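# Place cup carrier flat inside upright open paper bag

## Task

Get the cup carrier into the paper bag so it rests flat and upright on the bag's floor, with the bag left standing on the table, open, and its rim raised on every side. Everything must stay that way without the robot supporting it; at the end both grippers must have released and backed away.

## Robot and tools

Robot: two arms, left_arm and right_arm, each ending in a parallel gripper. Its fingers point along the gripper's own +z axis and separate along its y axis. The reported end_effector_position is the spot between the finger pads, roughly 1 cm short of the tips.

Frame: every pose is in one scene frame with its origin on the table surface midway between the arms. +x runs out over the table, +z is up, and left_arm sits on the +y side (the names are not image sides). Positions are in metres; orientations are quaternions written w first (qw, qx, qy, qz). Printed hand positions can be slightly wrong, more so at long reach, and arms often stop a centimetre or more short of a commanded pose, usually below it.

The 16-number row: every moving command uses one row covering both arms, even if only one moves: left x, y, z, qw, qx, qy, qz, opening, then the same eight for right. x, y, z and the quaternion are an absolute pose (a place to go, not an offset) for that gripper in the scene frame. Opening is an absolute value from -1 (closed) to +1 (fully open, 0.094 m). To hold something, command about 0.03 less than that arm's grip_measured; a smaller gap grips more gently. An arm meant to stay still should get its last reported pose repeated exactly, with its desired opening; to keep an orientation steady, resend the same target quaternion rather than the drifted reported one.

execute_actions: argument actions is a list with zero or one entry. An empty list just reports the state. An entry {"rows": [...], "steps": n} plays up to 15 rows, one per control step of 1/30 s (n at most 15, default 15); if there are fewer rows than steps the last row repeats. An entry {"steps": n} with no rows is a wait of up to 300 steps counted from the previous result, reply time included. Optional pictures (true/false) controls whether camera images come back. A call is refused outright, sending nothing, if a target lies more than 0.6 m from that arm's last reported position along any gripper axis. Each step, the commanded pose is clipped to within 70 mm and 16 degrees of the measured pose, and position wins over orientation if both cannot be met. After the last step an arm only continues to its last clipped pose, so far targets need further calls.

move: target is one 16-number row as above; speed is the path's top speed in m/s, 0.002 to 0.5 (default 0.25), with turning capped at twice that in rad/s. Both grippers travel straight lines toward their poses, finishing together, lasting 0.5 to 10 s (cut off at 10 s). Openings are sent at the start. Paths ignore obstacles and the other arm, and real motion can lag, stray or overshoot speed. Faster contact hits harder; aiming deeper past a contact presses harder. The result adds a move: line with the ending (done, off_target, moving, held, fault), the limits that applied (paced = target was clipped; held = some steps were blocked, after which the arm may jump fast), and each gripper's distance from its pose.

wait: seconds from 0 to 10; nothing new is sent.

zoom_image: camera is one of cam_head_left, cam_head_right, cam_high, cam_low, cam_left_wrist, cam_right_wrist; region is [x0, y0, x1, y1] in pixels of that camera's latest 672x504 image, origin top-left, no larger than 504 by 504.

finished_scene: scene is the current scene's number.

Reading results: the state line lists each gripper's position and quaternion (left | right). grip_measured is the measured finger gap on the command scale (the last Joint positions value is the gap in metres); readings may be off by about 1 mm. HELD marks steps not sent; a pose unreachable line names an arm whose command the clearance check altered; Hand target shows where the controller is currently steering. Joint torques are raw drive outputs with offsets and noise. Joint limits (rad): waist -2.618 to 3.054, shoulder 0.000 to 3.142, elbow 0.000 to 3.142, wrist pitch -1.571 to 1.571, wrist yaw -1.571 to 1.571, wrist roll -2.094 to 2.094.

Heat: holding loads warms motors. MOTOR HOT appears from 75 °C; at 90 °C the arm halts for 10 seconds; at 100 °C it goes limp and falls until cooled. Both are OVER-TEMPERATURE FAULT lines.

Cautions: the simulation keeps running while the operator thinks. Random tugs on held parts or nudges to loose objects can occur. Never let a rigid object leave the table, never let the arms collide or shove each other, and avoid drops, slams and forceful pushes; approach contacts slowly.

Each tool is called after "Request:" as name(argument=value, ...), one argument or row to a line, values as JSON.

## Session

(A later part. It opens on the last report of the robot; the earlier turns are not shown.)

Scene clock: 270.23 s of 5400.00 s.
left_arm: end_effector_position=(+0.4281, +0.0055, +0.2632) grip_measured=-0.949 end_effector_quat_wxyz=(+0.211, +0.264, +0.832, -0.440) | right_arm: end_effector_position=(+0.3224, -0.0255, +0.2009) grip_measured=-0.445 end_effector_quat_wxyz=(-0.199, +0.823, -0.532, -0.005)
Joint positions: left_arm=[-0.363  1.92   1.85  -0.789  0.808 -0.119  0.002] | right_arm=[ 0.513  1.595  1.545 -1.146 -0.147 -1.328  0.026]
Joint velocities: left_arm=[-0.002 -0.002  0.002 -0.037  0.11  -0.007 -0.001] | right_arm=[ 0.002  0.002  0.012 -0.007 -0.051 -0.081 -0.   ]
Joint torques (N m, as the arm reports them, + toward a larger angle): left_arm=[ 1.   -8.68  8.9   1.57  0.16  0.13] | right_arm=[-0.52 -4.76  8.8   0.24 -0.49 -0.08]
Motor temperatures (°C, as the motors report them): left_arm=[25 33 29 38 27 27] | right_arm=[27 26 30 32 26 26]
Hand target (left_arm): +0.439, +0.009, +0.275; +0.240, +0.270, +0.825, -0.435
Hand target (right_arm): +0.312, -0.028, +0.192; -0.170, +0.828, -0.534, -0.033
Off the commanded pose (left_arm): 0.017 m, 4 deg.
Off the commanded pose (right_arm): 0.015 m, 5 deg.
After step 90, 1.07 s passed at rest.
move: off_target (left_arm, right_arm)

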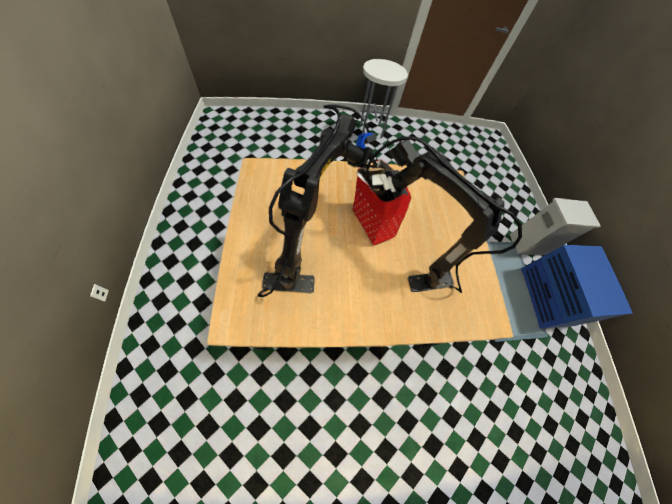

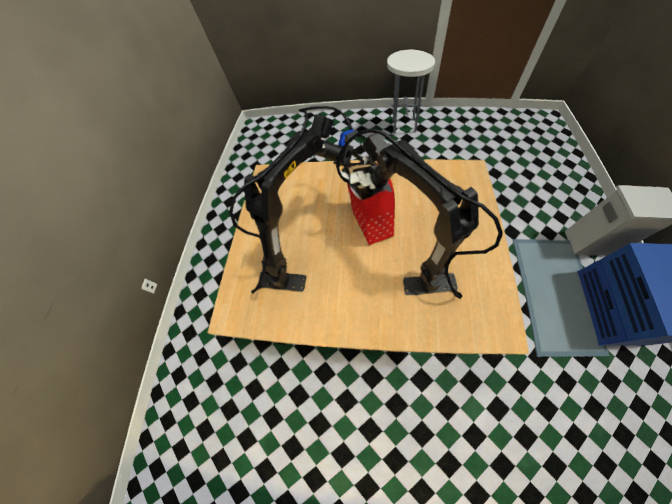

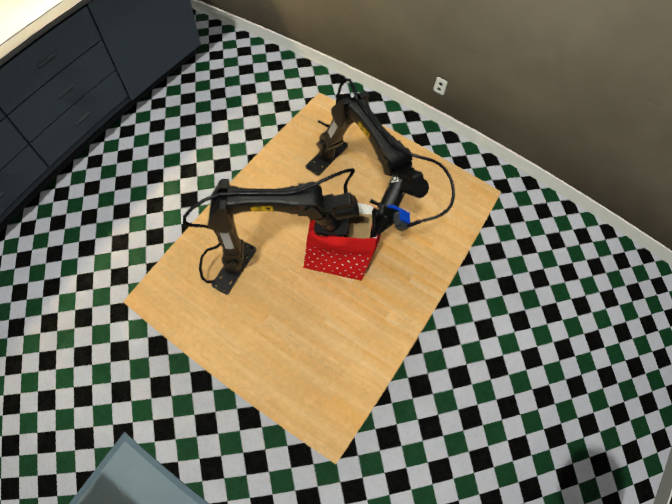

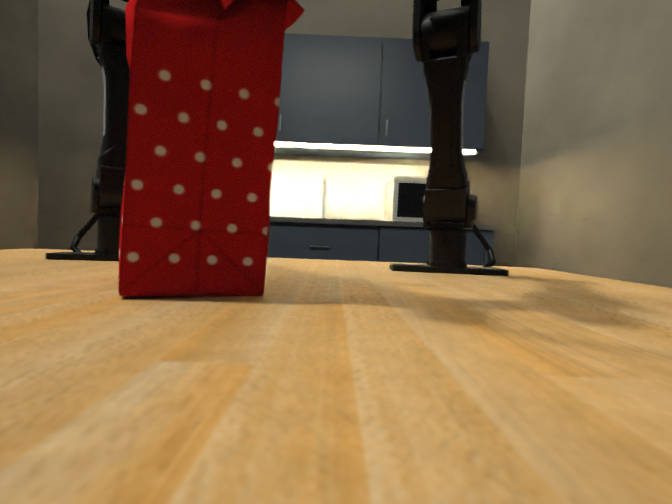

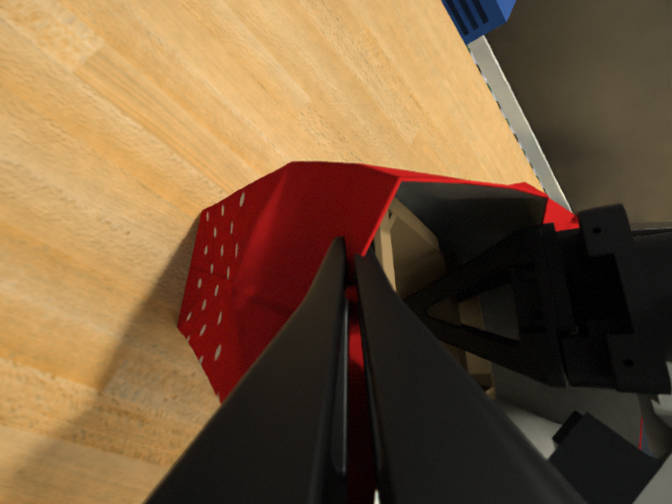

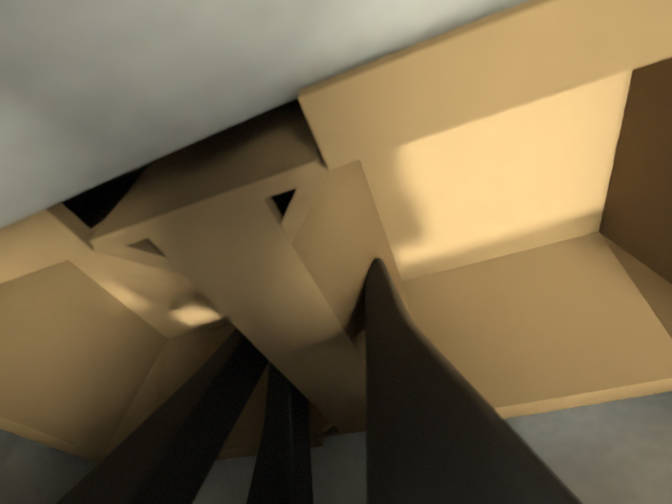

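Request:
execute_actions(
  actions=[],
)

Scene clock: 282.33 s of 5400.00 s.
left_arm: end_effector_position=(+0.4281, +0.0055, +0.2632) grip_measured=-0.949 end_effector_quat_wxyz=(+0.211, +0.264, +0.832, -0.440) | right_arm: end_effector_position=(+0.3223, -0.0255, +0.2009) grip_measured=-0.445 end_effector_quat_wxyz=(-0.199, +0.823, -0.532, -0.005)
Joint positions: left_arm=[-0.363  1.92   1.85  -0.789  0.808 -0.118  0.002] | right_arm=[ 0.513  1.595  1.545 -1.146 -0.147 -1.328  0.026]
Joint velocities: left_arm=[ 0.002 -0.002  0.007  0.007 -0.007  0.007 -0.   ] | right_arm=[ 0.002 -0.002  0.007  0.022 -0.081 -0.022  0.   ]
Joint torques (N m, as the arm reports them, + toward a larger angle): left_arm=[ 0.79 -8.74  8.76  1.52  0.18  0.15] | right_arm=[-0.5  -4.73  8.81  0.22 -0.49 -0.09]
Motor temperatures (°C, as the motors report them): left_arm=[25 33 29 38 27 27] | right_arm=[27 26 30 31 26 26]
Hand target (left_arm): +0.439, +0.009, +0.275; +0.240, +0.269, +0.825, -0.435
Hand target (right_arm): +0.312, -0.028, +0.192; -0.170, +0.828, -0.534, -0.033
Off the commanded pose (left_arm): 0.017 m, 3 deg.
Off the commanded pose (right_arm): 0.015 m, 5 deg.
Steps of this call (steps 1 to 90: nothing new was sent; then 9.10 s passed at rest). Readings (end_effector_position):
1: left_arm (+0.4281, +0.0055, +0.2632) | right_arm (+0.3224, -0.0255, +0.2009)
2: left_arm (+0.4281, +0.0055, +0.2632) | right_arm (+0.3223, -0.0255, +0.2009)
4: left_arm (+0.4281, +0.0055, +0.2632) | right_arm (+0.3223, -0.0255, +0.2009)
8: left_arm (+0.4281, +0.0055, +0.2632) | right_arm (+0.3223, -0.0255, +0.2009)
90: the state above

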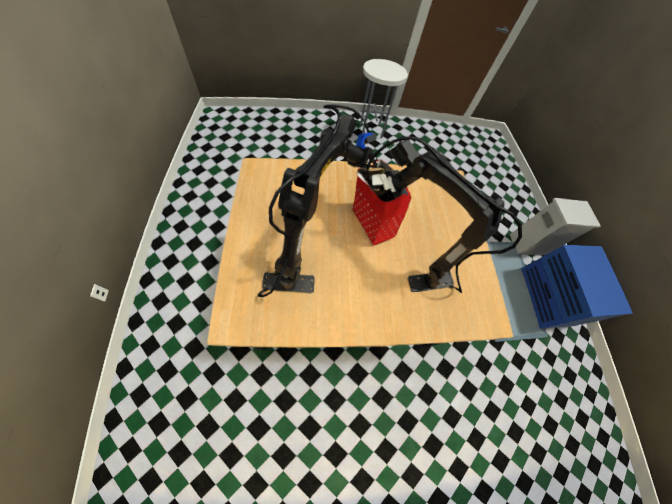

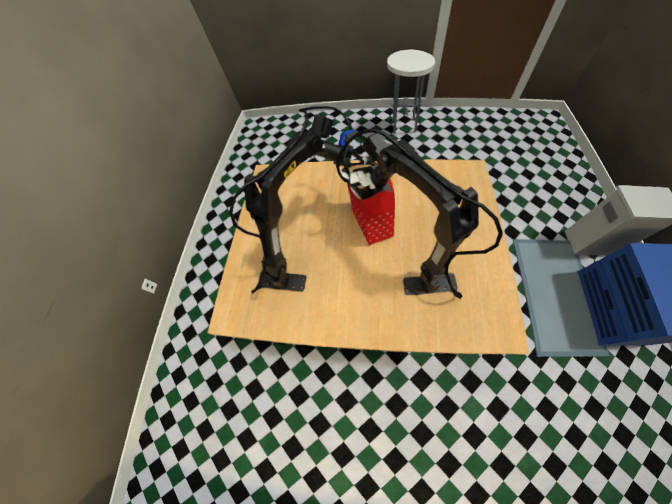

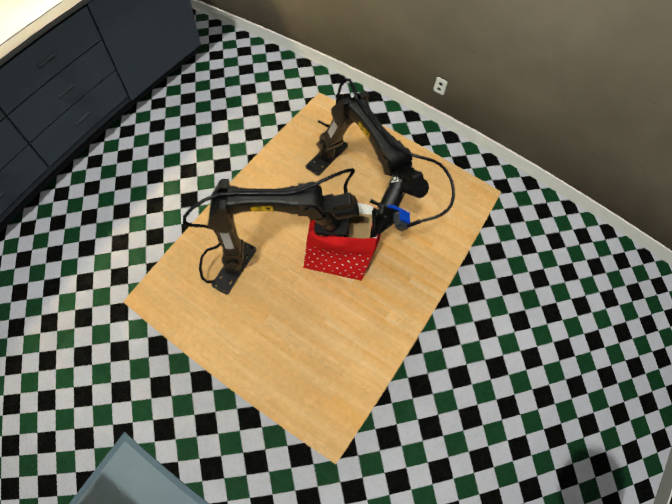

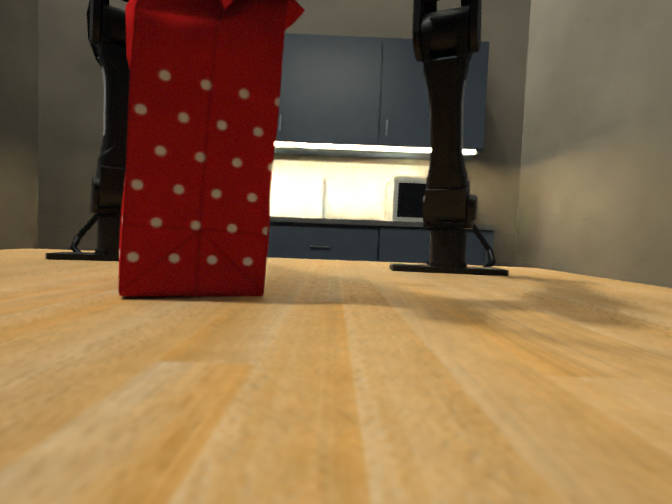

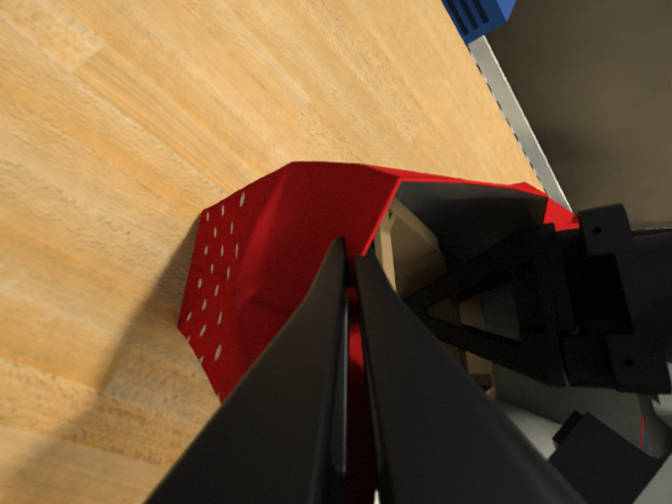

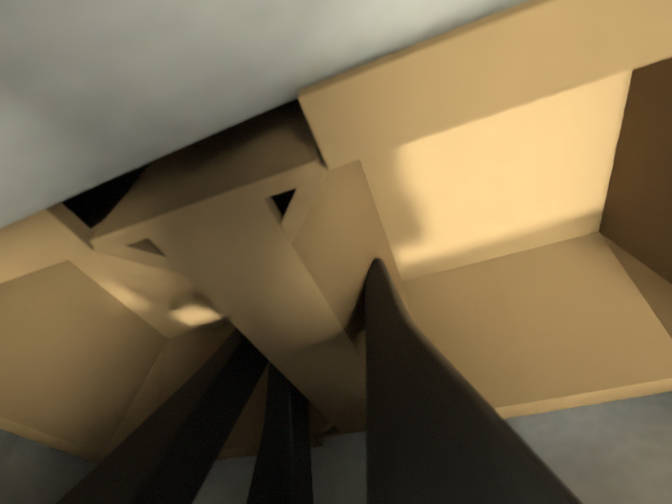

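Request:
move(
  target=[0.432,0.008,0.272,0.24,0.27,0.825,-0.435,-0.55,0.315,-0.028,0.185,0.14,-0.834,0.533,0.034,-0.5],
  speed=0.03,
)

Request:
move(
  target=[0.432,0.025,0.315,0.24,0.27,0.825,-0.435,-0.55,0.315,-0.028,0.185,0.14,-0.834,0.533,0.034,-0.5],
  speed=0.03,
)

Scene clock: 288.73 s of 5400.00 s.
left_arm: end_effector_position=(+0.4340, +0.0079, +0.2565) grip_measured=-0.552 end_effector_quat_wxyz=(+0.220, +0.260, +0.837, -0.427) | right_arm: end_effector_position=(+0.3255, -0.0255, +0.1995) grip_measured=-0.447 end_effector_quat_wxyz=(-0.178, +0.827, -0.534, -0.007)
Joint positions: left_arm=[-0.362  1.92   1.834 -0.767  0.775 -0.118  0.021] | right_arm=[ 0.513  1.645  1.608 -1.203 -0.137 -1.334  0.026]
Joint velocities: left_arm=[-0.007  0.007 -0.027 -0.037  0.022  0.022 -0.001] | right_arm=[-0.002  0.007  0.002 -0.066 -0.066 -0.007 -0.   ]
Joint torques (N m, as the arm reports them, + toward a larger angle): left_arm=[  0.16 -10.84   5.76   1.64   0.47   0.04] | right_arm=[-0.04 -4.35  8.36  0.18 -0.37 -0.1 ]
Motor temperatures (°C, as the motors report them): left_arm=[25 34 29 38 27 27] | right_arm=[27 26 30 30 26 26]
Hand target (left_arm): +0.432, +0.008, +0.272; +0.240, +0.270, +0.825, -0.435
Hand target (right_arm): +0.315, -0.028, +0.186; -0.141, +0.833, -0.534, -0.033
Off the commanded pose (left_arm): 0.016 m, 3 deg.
Off the commanded pose (right_arm): 0.018 m, 5 deg.
After step 90, 0.93 s passed at rest.
move: off_target (left_arm, right_arm)

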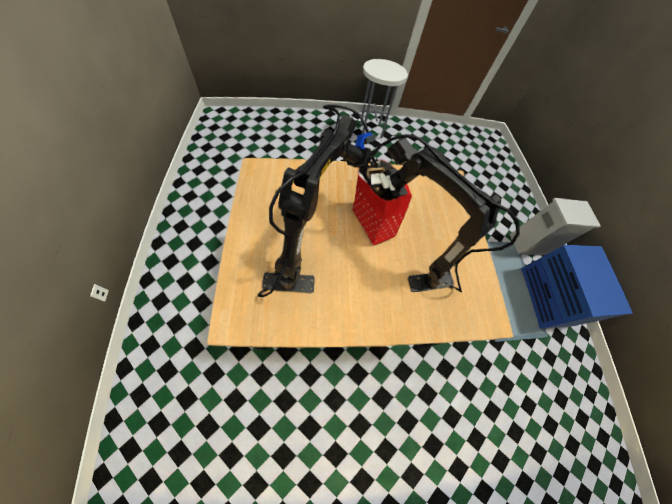

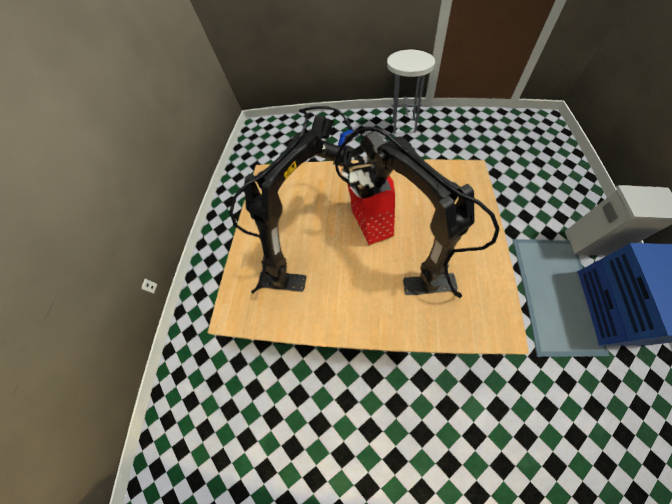

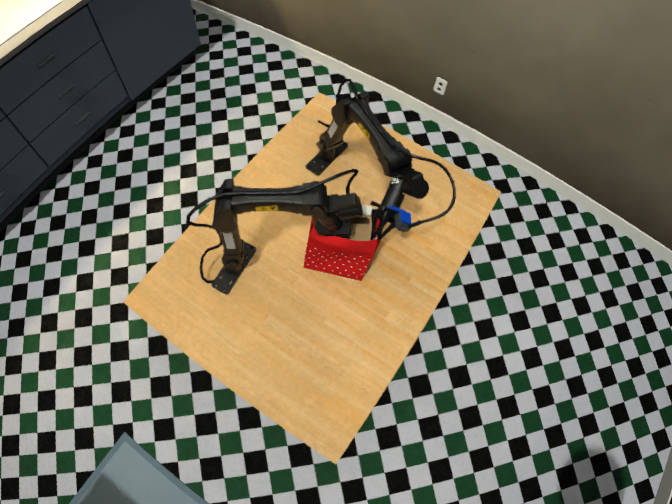

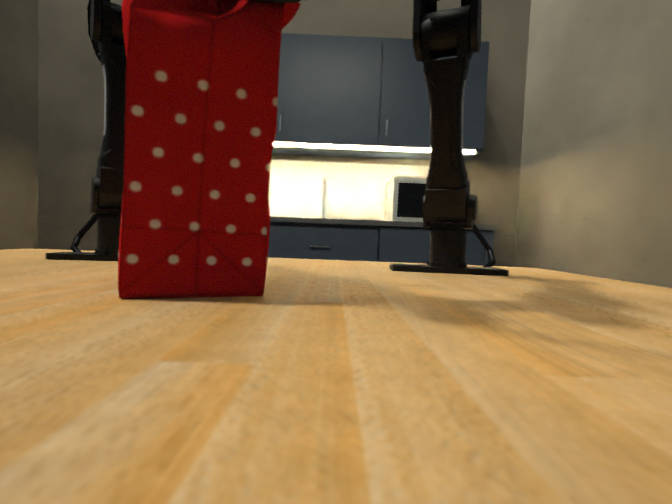

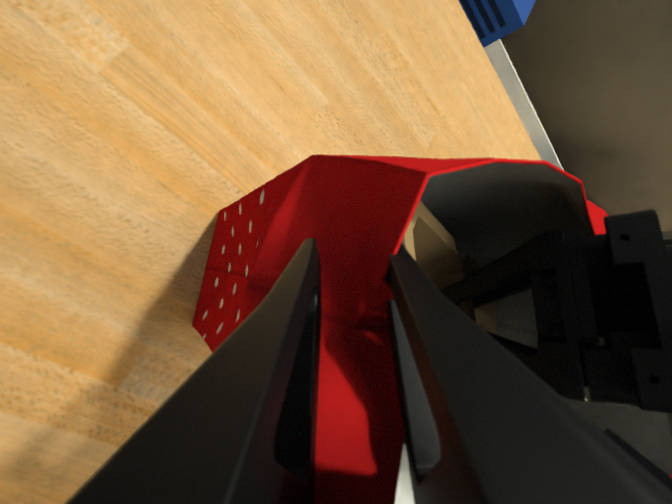

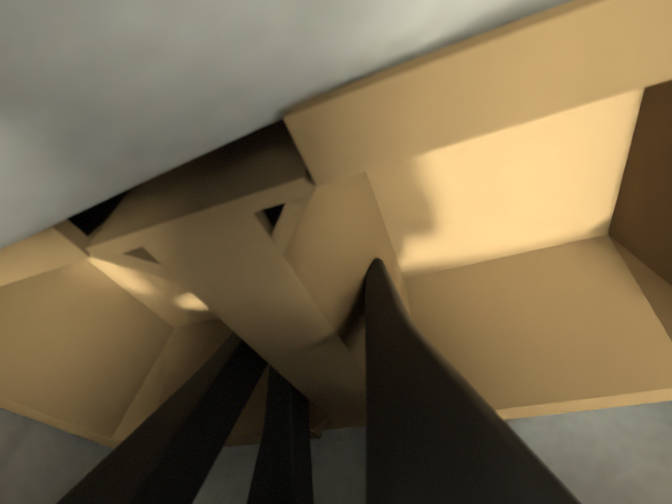

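Scene clock: 291.07 s of 5400.00 s.
left_arm: end_effector_position=(+0.4241, +0.0214, +0.2942) grip_measured=-0.551 end_effector_quat_wxyz=(+0.211, +0.262, +0.839, -0.429) | right_arm: end_effector_position=(+0.3250, -0.0252, +0.1920) grip_measured=-0.448 end_effector_quat_wxyz=(-0.165, +0.832, -0.530, -0.012)
Joint positions: left_arm=[-0.338  1.922  2.002 -0.973  0.799 -0.084  0.021] | right_arm=[ 0.513  1.665  1.608 -1.21  -0.14  -1.348  0.026]
Joint velocities: left_arm=[-0.007 -0.007 -0.017  0.066  0.022  0.037  0.   ] | right_arm=[ 0.002 -0.017  0.007 -0.022 -0.022 -0.022 -0.   ]
Joint torques (N m, as the arm reports them, + toward a larger angle): left_arm=[ 1.34 -9.17  9.09  1.51  0.46  0.06] | right_arm=[-0.04 -6.23  8.21  0.2  -0.33  0.04]
Motor temperatures (°C, as the motors report them): left_arm=[25 34 29 38 27 27] | right_arm=[27 26 30 30 26 26]
Hand target (left_arm): +0.430, +0.026, +0.315; +0.240, +0.270, +0.825, -0.434
Hand target (right_arm): +0.315, -0.028, +0.186; -0.140, +0.833, -0.534, -0.033
Off the commanded pose (left_arm): 0.023 m, 4 deg.
Off the commanded pose (right_arm): 0.013 m, 4 deg.
move: off_target (left_arm, right_arm)

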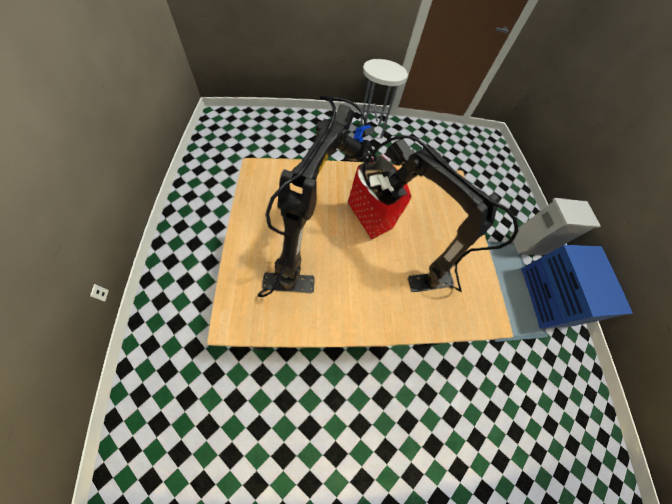

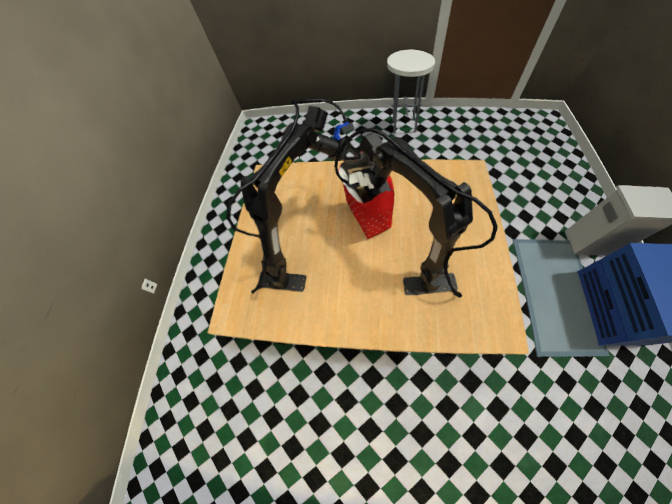

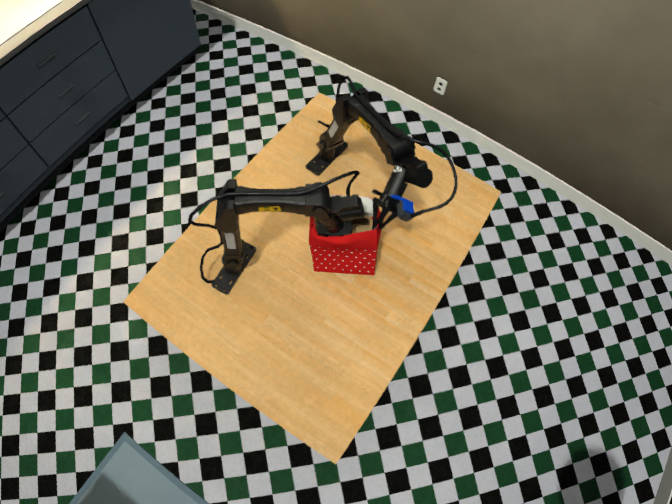

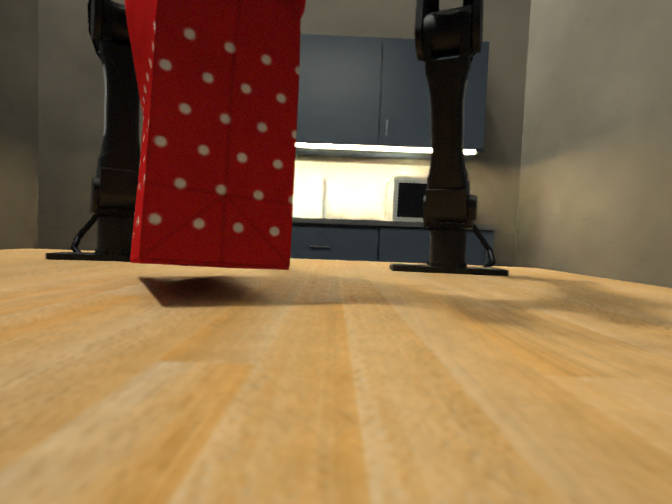

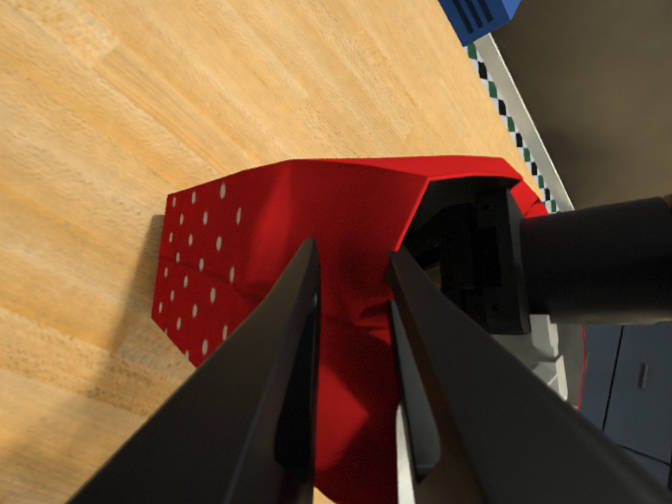

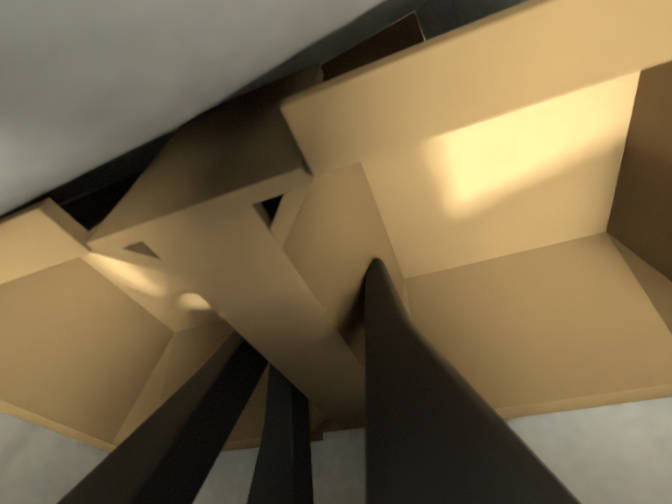

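Request:
move(
  target=[0.425,0.07,0.295,0.24,0.27,0.825,-0.435,-0.55,0.315,-0.03,0.165,0.11,-0.838,0.533,0.034,-0.5],
  speed=0.04,
)

Scene clock: 295.60 s of 5400.00 s.
left_arm: end_effector_position=(+0.4193, +0.0572, +0.2760) grip_measured=-0.551 end_effector_quat_wxyz=(+0.204, +0.268, +0.833, -0.438) | right_arm: end_effector_position=(+0.3262, -0.0161, +0.1783) grip_measured=-0.451 end_effector_quat_wxyz=(-0.156, +0.844, -0.513, -0.023)
Joint positions: left_arm=[-0.248  1.866  1.859 -0.981  0.879  0.038  0.021] | right_arm=[ 0.523  1.709  1.608 -1.194 -0.155 -1.378  0.026]
Joint velocities: left_arm=[-0.002  0.007  0.012 -0.066  0.022  0.037 -0.001] | right_arm=[-0.002 -0.027 -0.002 -0.051 -0.007 -0.081  0.001]
Joint torques (N m, as the arm reports them, + toward a larger angle): left_arm=[  2.11 -11.     5.9    1.36   0.38   0.07] | right_arm=[-0.32 -7.05  6.34 -0.01  0.1   0.29]
Motor temperatures (°C, as the motors report them): left_arm=[25 34 29 38 27 27] | right_arm=[27 26 30 30 26 26]
Hand target (left_arm): +0.424, +0.070, +0.294; +0.239, +0.270, +0.826, -0.433
Hand target (right_arm): +0.315, -0.030, +0.166; -0.111, +0.838, -0.534, -0.033
Off the commanded pose (left_arm): 0.024 m, 4 deg.
Off the commanded pose (right_arm): 0.022 m, 6 deg.
move: off_target (left_arm, right_arm)

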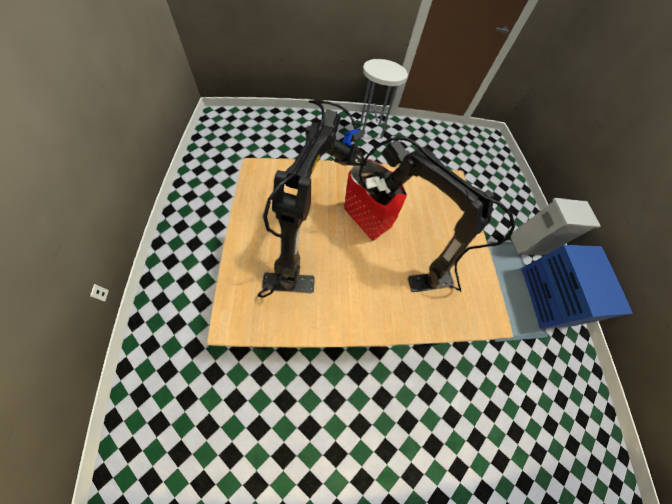

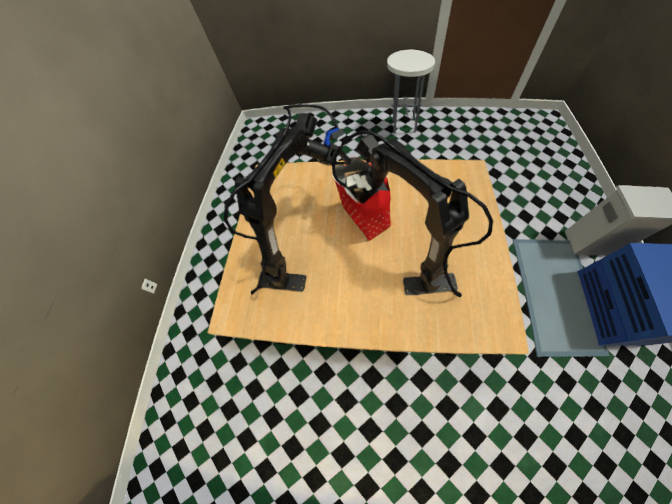

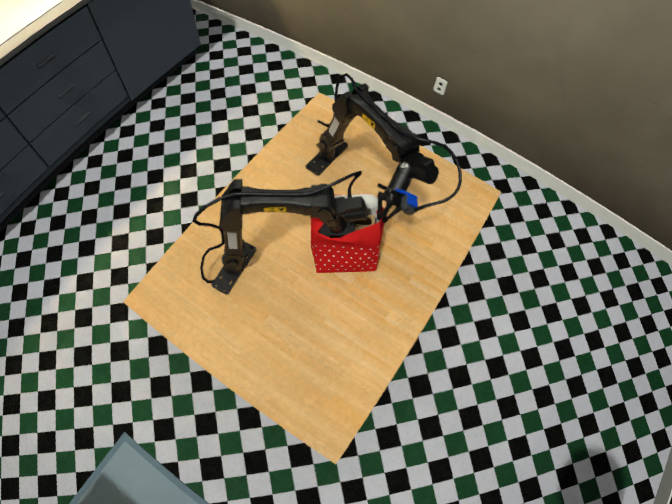

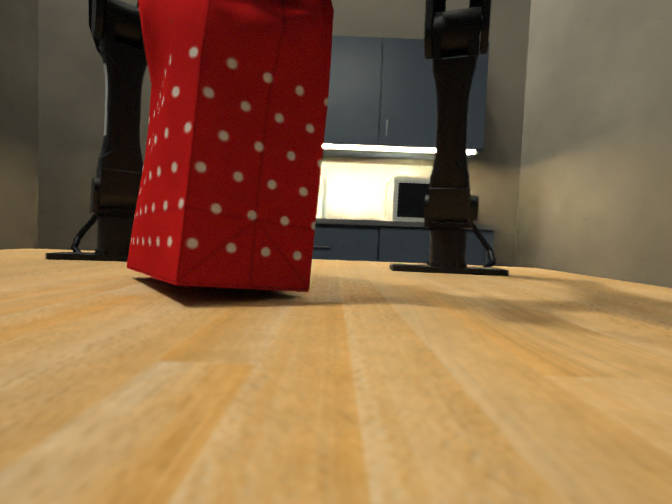

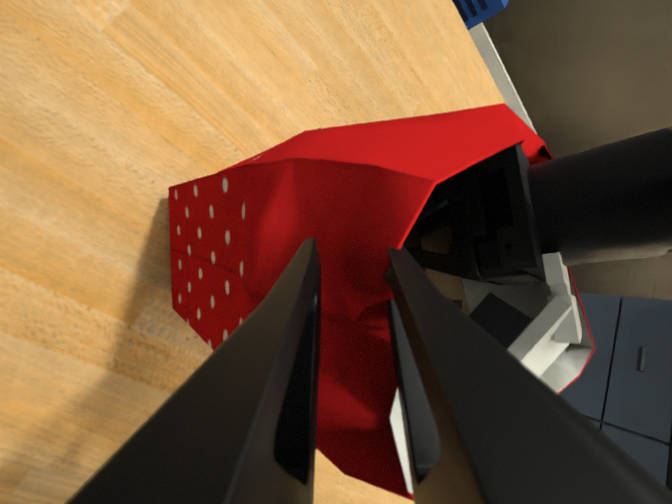

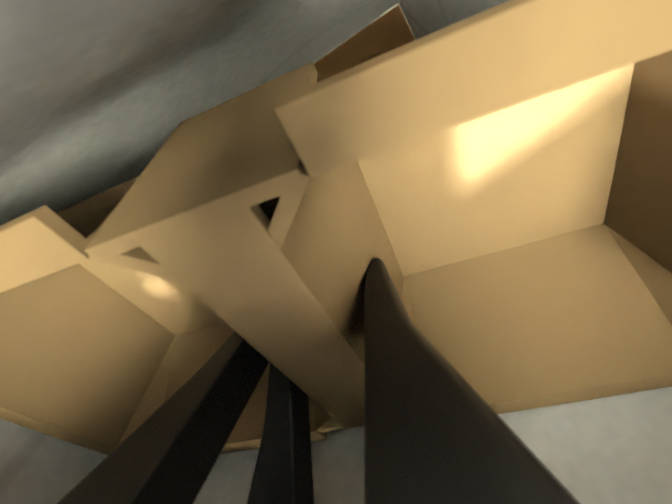

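Request:
move(
  target=[0.45,0.02,0.28,0.24,0.27,0.825,-0.435,-0.7,0.312,-0.03,0.13,0.08,-0.845,0.527,0.04,-0.5],
  speed=0.04,
)

Request:
zoom_image(
  camera="cam_high",
  region=[280,150,450,300],
)

Request:
zoom_image(
  camera="cam_head_left",
  region=[320,100,460,240],
)

Scene clock: 301.73 s of 5400.00 s.
left_arm: end_effector_position=(+0.4377, +0.0225, +0.2695) grip_measured=-0.698 end_effector_quat_wxyz=(+0.206, +0.260, +0.832, -0.445) | right_arm: end_effector_position=(+0.3257, -0.0227, +0.1460) grip_measured=-0.451 end_effector_quat_wxyz=(-0.119, +0.841, -0.527, -0.023)
Joint positions: left_arm=[-0.313  1.952  1.927 -0.878  0.848 -0.073  0.014] | right_arm=[ 0.523  1.746  1.541 -1.159 -0.127 -1.361  0.026]
Joint velocities: left_arm=[-0.012  0.002 -0.017  0.007 -0.022 -0.051 -0.   ] | right_arm=[-0.007 -0.007  0.002 -0.007  0.022 -0.007 -0.   ]
Joint torques (N m, as the arm reports them, + toward a larger angle): left_arm=[-0.09 -8.73  8.56  1.72  0.11  0.06] | right_arm=[ 0.41 -6.99  4.91  0.11 -0.11 -0.02]
Motor temperatures (°C, as the motors report them): left_arm=[25 34 29 38 27 27] | right_arm=[27 26 29 30 26 26]
Hand target (left_arm): +0.450, +0.021, +0.281; +0.240, +0.269, +0.825, -0.435
Hand target (right_arm): +0.312, -0.031, +0.131; -0.080, +0.844, -0.528, -0.039
Off the commanded pose (left_arm): 0.016 m, 4 deg.
Off the commanded pose (right_arm): 0.022 m, 5 deg.
After step 90, 0.77 s passed at rest.
move: off_target (left_arm, right_arm)

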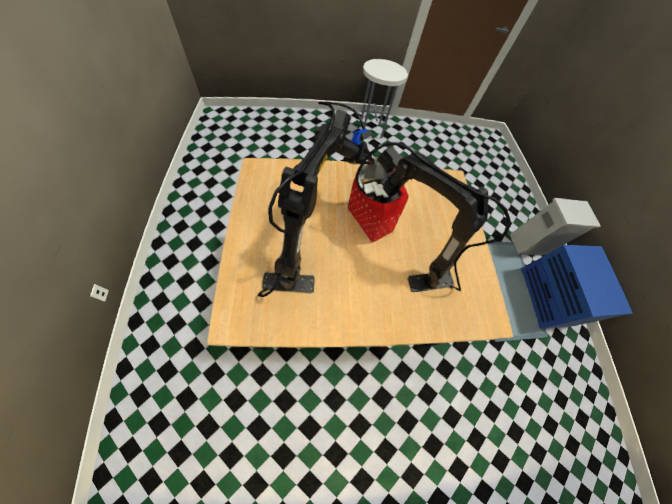

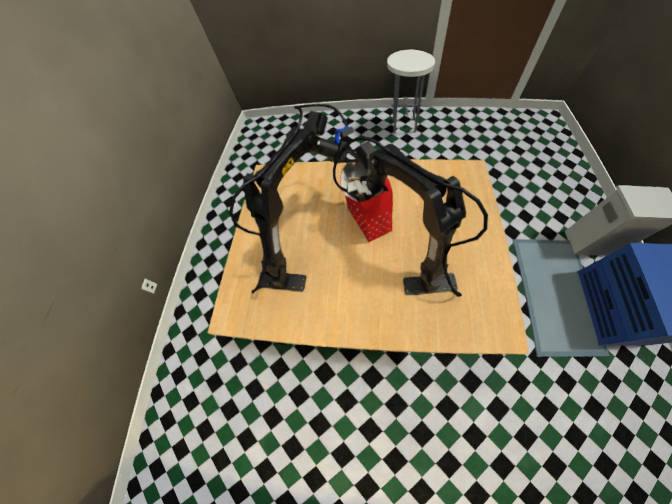

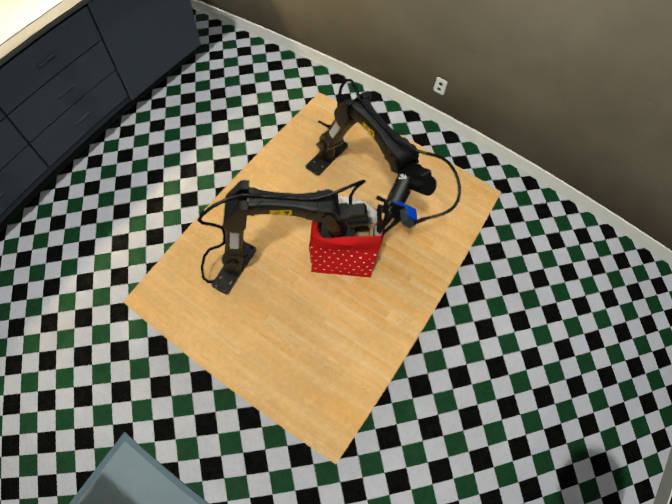

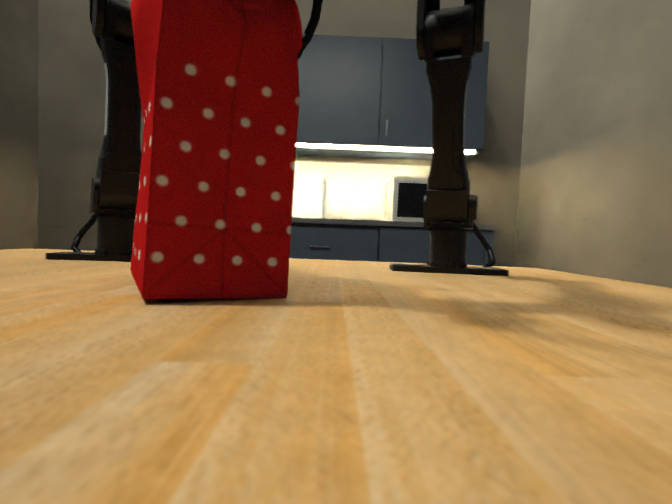

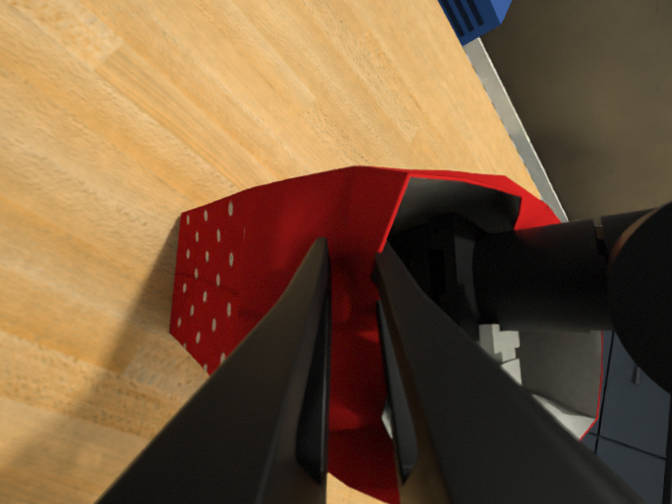

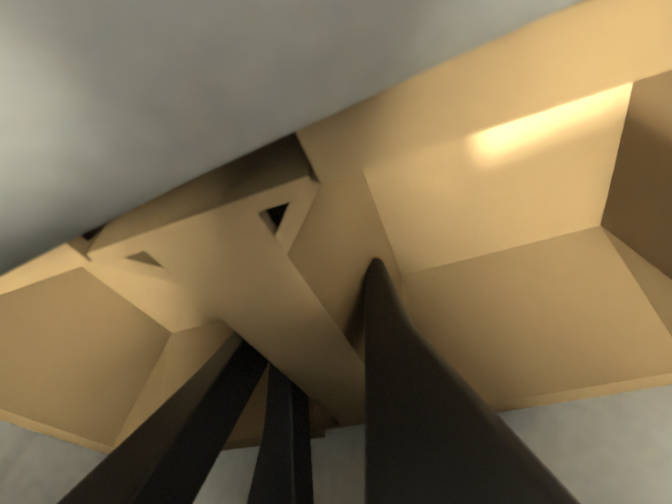

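Region (280, 150, 450, 300) of cam_high's 672x504 image, scaled by 2.965, with more detail than that image has; it fills the top 445 rows of this view, and the rest is white.

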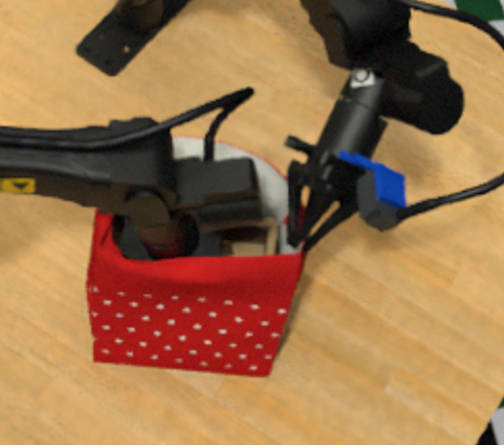

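Region (320, 100, 460, 240) of cam_head_left's 672x504 image, scaled by 3.600, with more detail than that image has.

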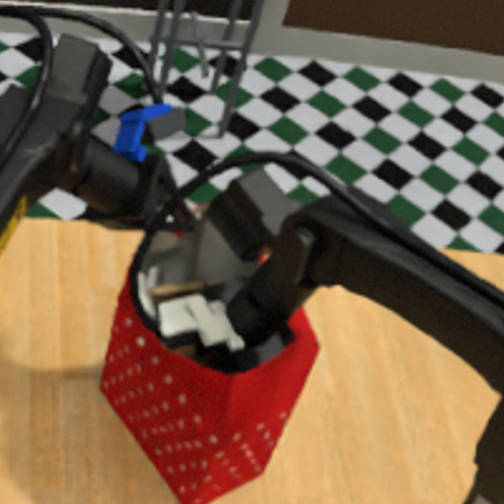

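Request:
move(
  target=[0.45,0.02,0.28,0.16,0.41,0.765,-0.47,-0.8,0.314,-0.028,0.09,0.04,-0.848,0.527,0.03,-0.5],
  speed=0.04,
)

Request:
zoom_image(
  camera="cam_high",
  region=[280,150,450,300],
)

Scene clock: 309.53 s of 5400.00 s.
left_arm: end_effector_position=(+0.4461, +0.0169, +0.2721) grip_measured=-0.798 end_effector_quat_wxyz=(+0.166, +0.393, +0.772, -0.471) | right_arm: end_effector_position=(+0.3285, -0.0229, +0.1061) grip_measured=-0.451 end_effector_quat_wxyz=(-0.079, +0.841, -0.535, -0.019)
Joint positions: left_arm=[-0.282  2.428  2.758 -1.562  1.011  0.416  0.009] | right_arm=[ 0.537  1.826  1.496 -1.105 -0.088 -1.339  0.026]
Joint velocities: left_arm=[ 0.002 -0.002 -0.002 -0.051  0.037  0.022 -0.001] | right_arm=[-0.002  0.012  0.002  0.051 -0.037 -0.037 -0.001]
Joint torques (N m, as the arm reports them, + toward a larger angle): left_arm=[  0.9  -10.81   7.25   0.72   0.58   0.15] | right_arm=[ 1.45 -7.37  4.87  0.06  0.03 -0.08]
Motor temperatures (°C, as the motors report them): left_arm=[25 35 29 38 27 27] | right_arm=[27 27 29 29 26 26]
Hand target (left_arm): +0.449, +0.020, +0.279; +0.181, +0.399, +0.765, -0.473
Hand target (right_arm): +0.314, -0.029, +0.091; -0.040, +0.848, -0.528, -0.029
Off the commanded pose (left_arm): 0.009 m, 2 deg.
Off the commanded pose (right_arm): 0.022 m, 5 deg.
joint sent to its limit (left arm) — the command would take joint 4 (wrist pitch) past its lower limit, so that joint was sent only as far as its limit.
After step 90, 0.17 s passed at rest.
move: off_target (right_arm)

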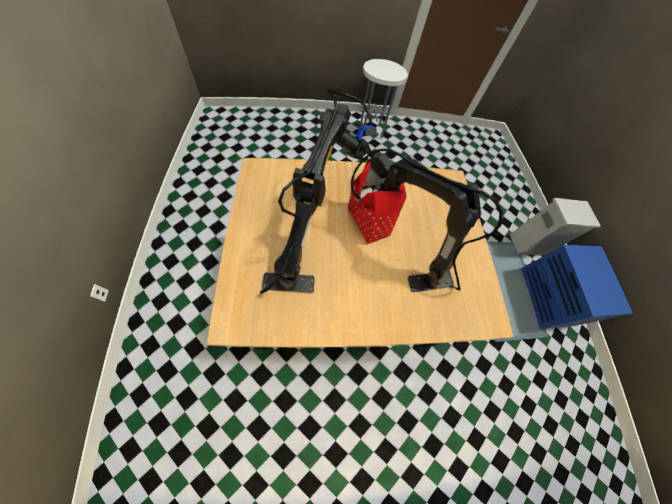

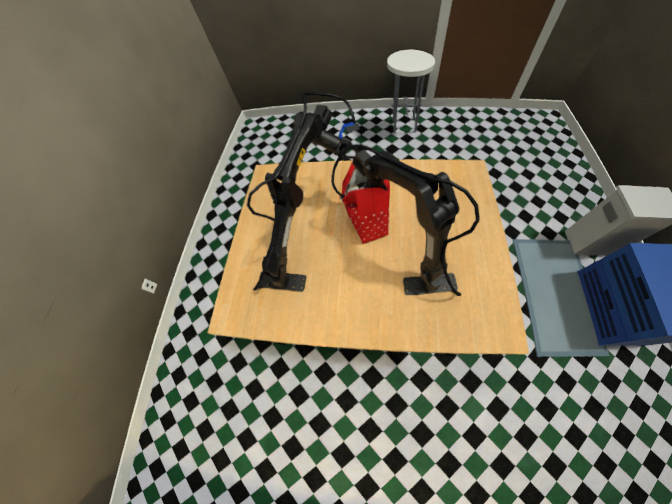

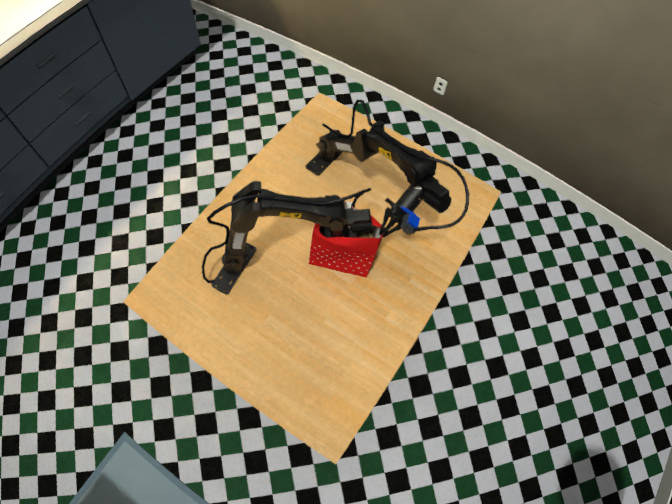

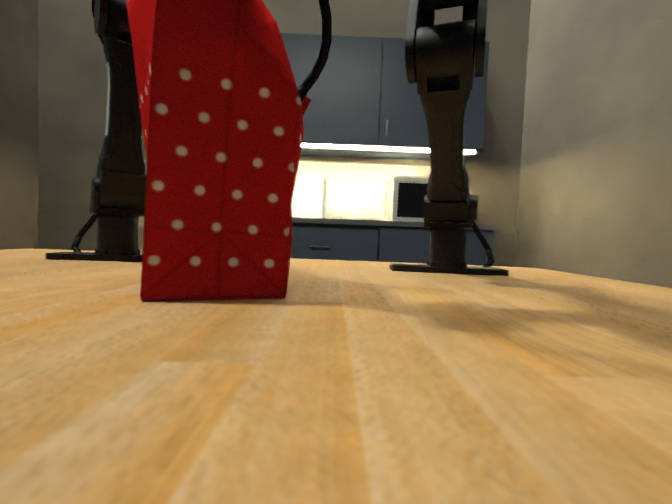

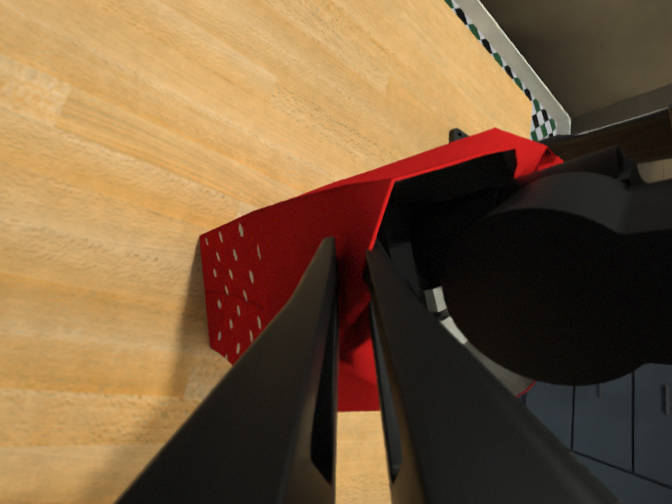

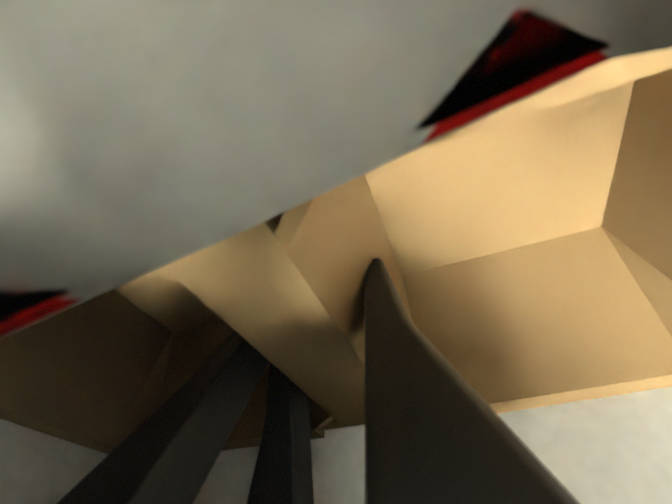

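Region (280, 150, 450, 300) of cam_high's 672x504 image, scaled by 2.965, with more detail than that image has; it fills the top 445 rows of this view, and the rest is white.

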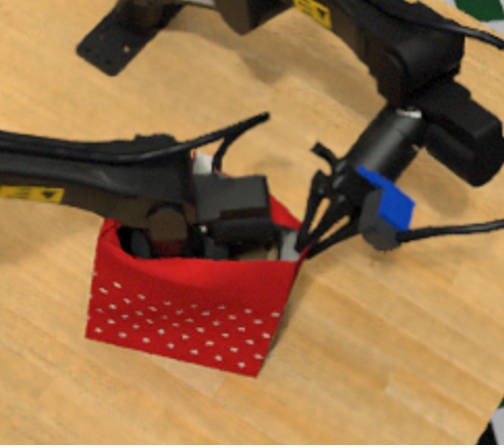

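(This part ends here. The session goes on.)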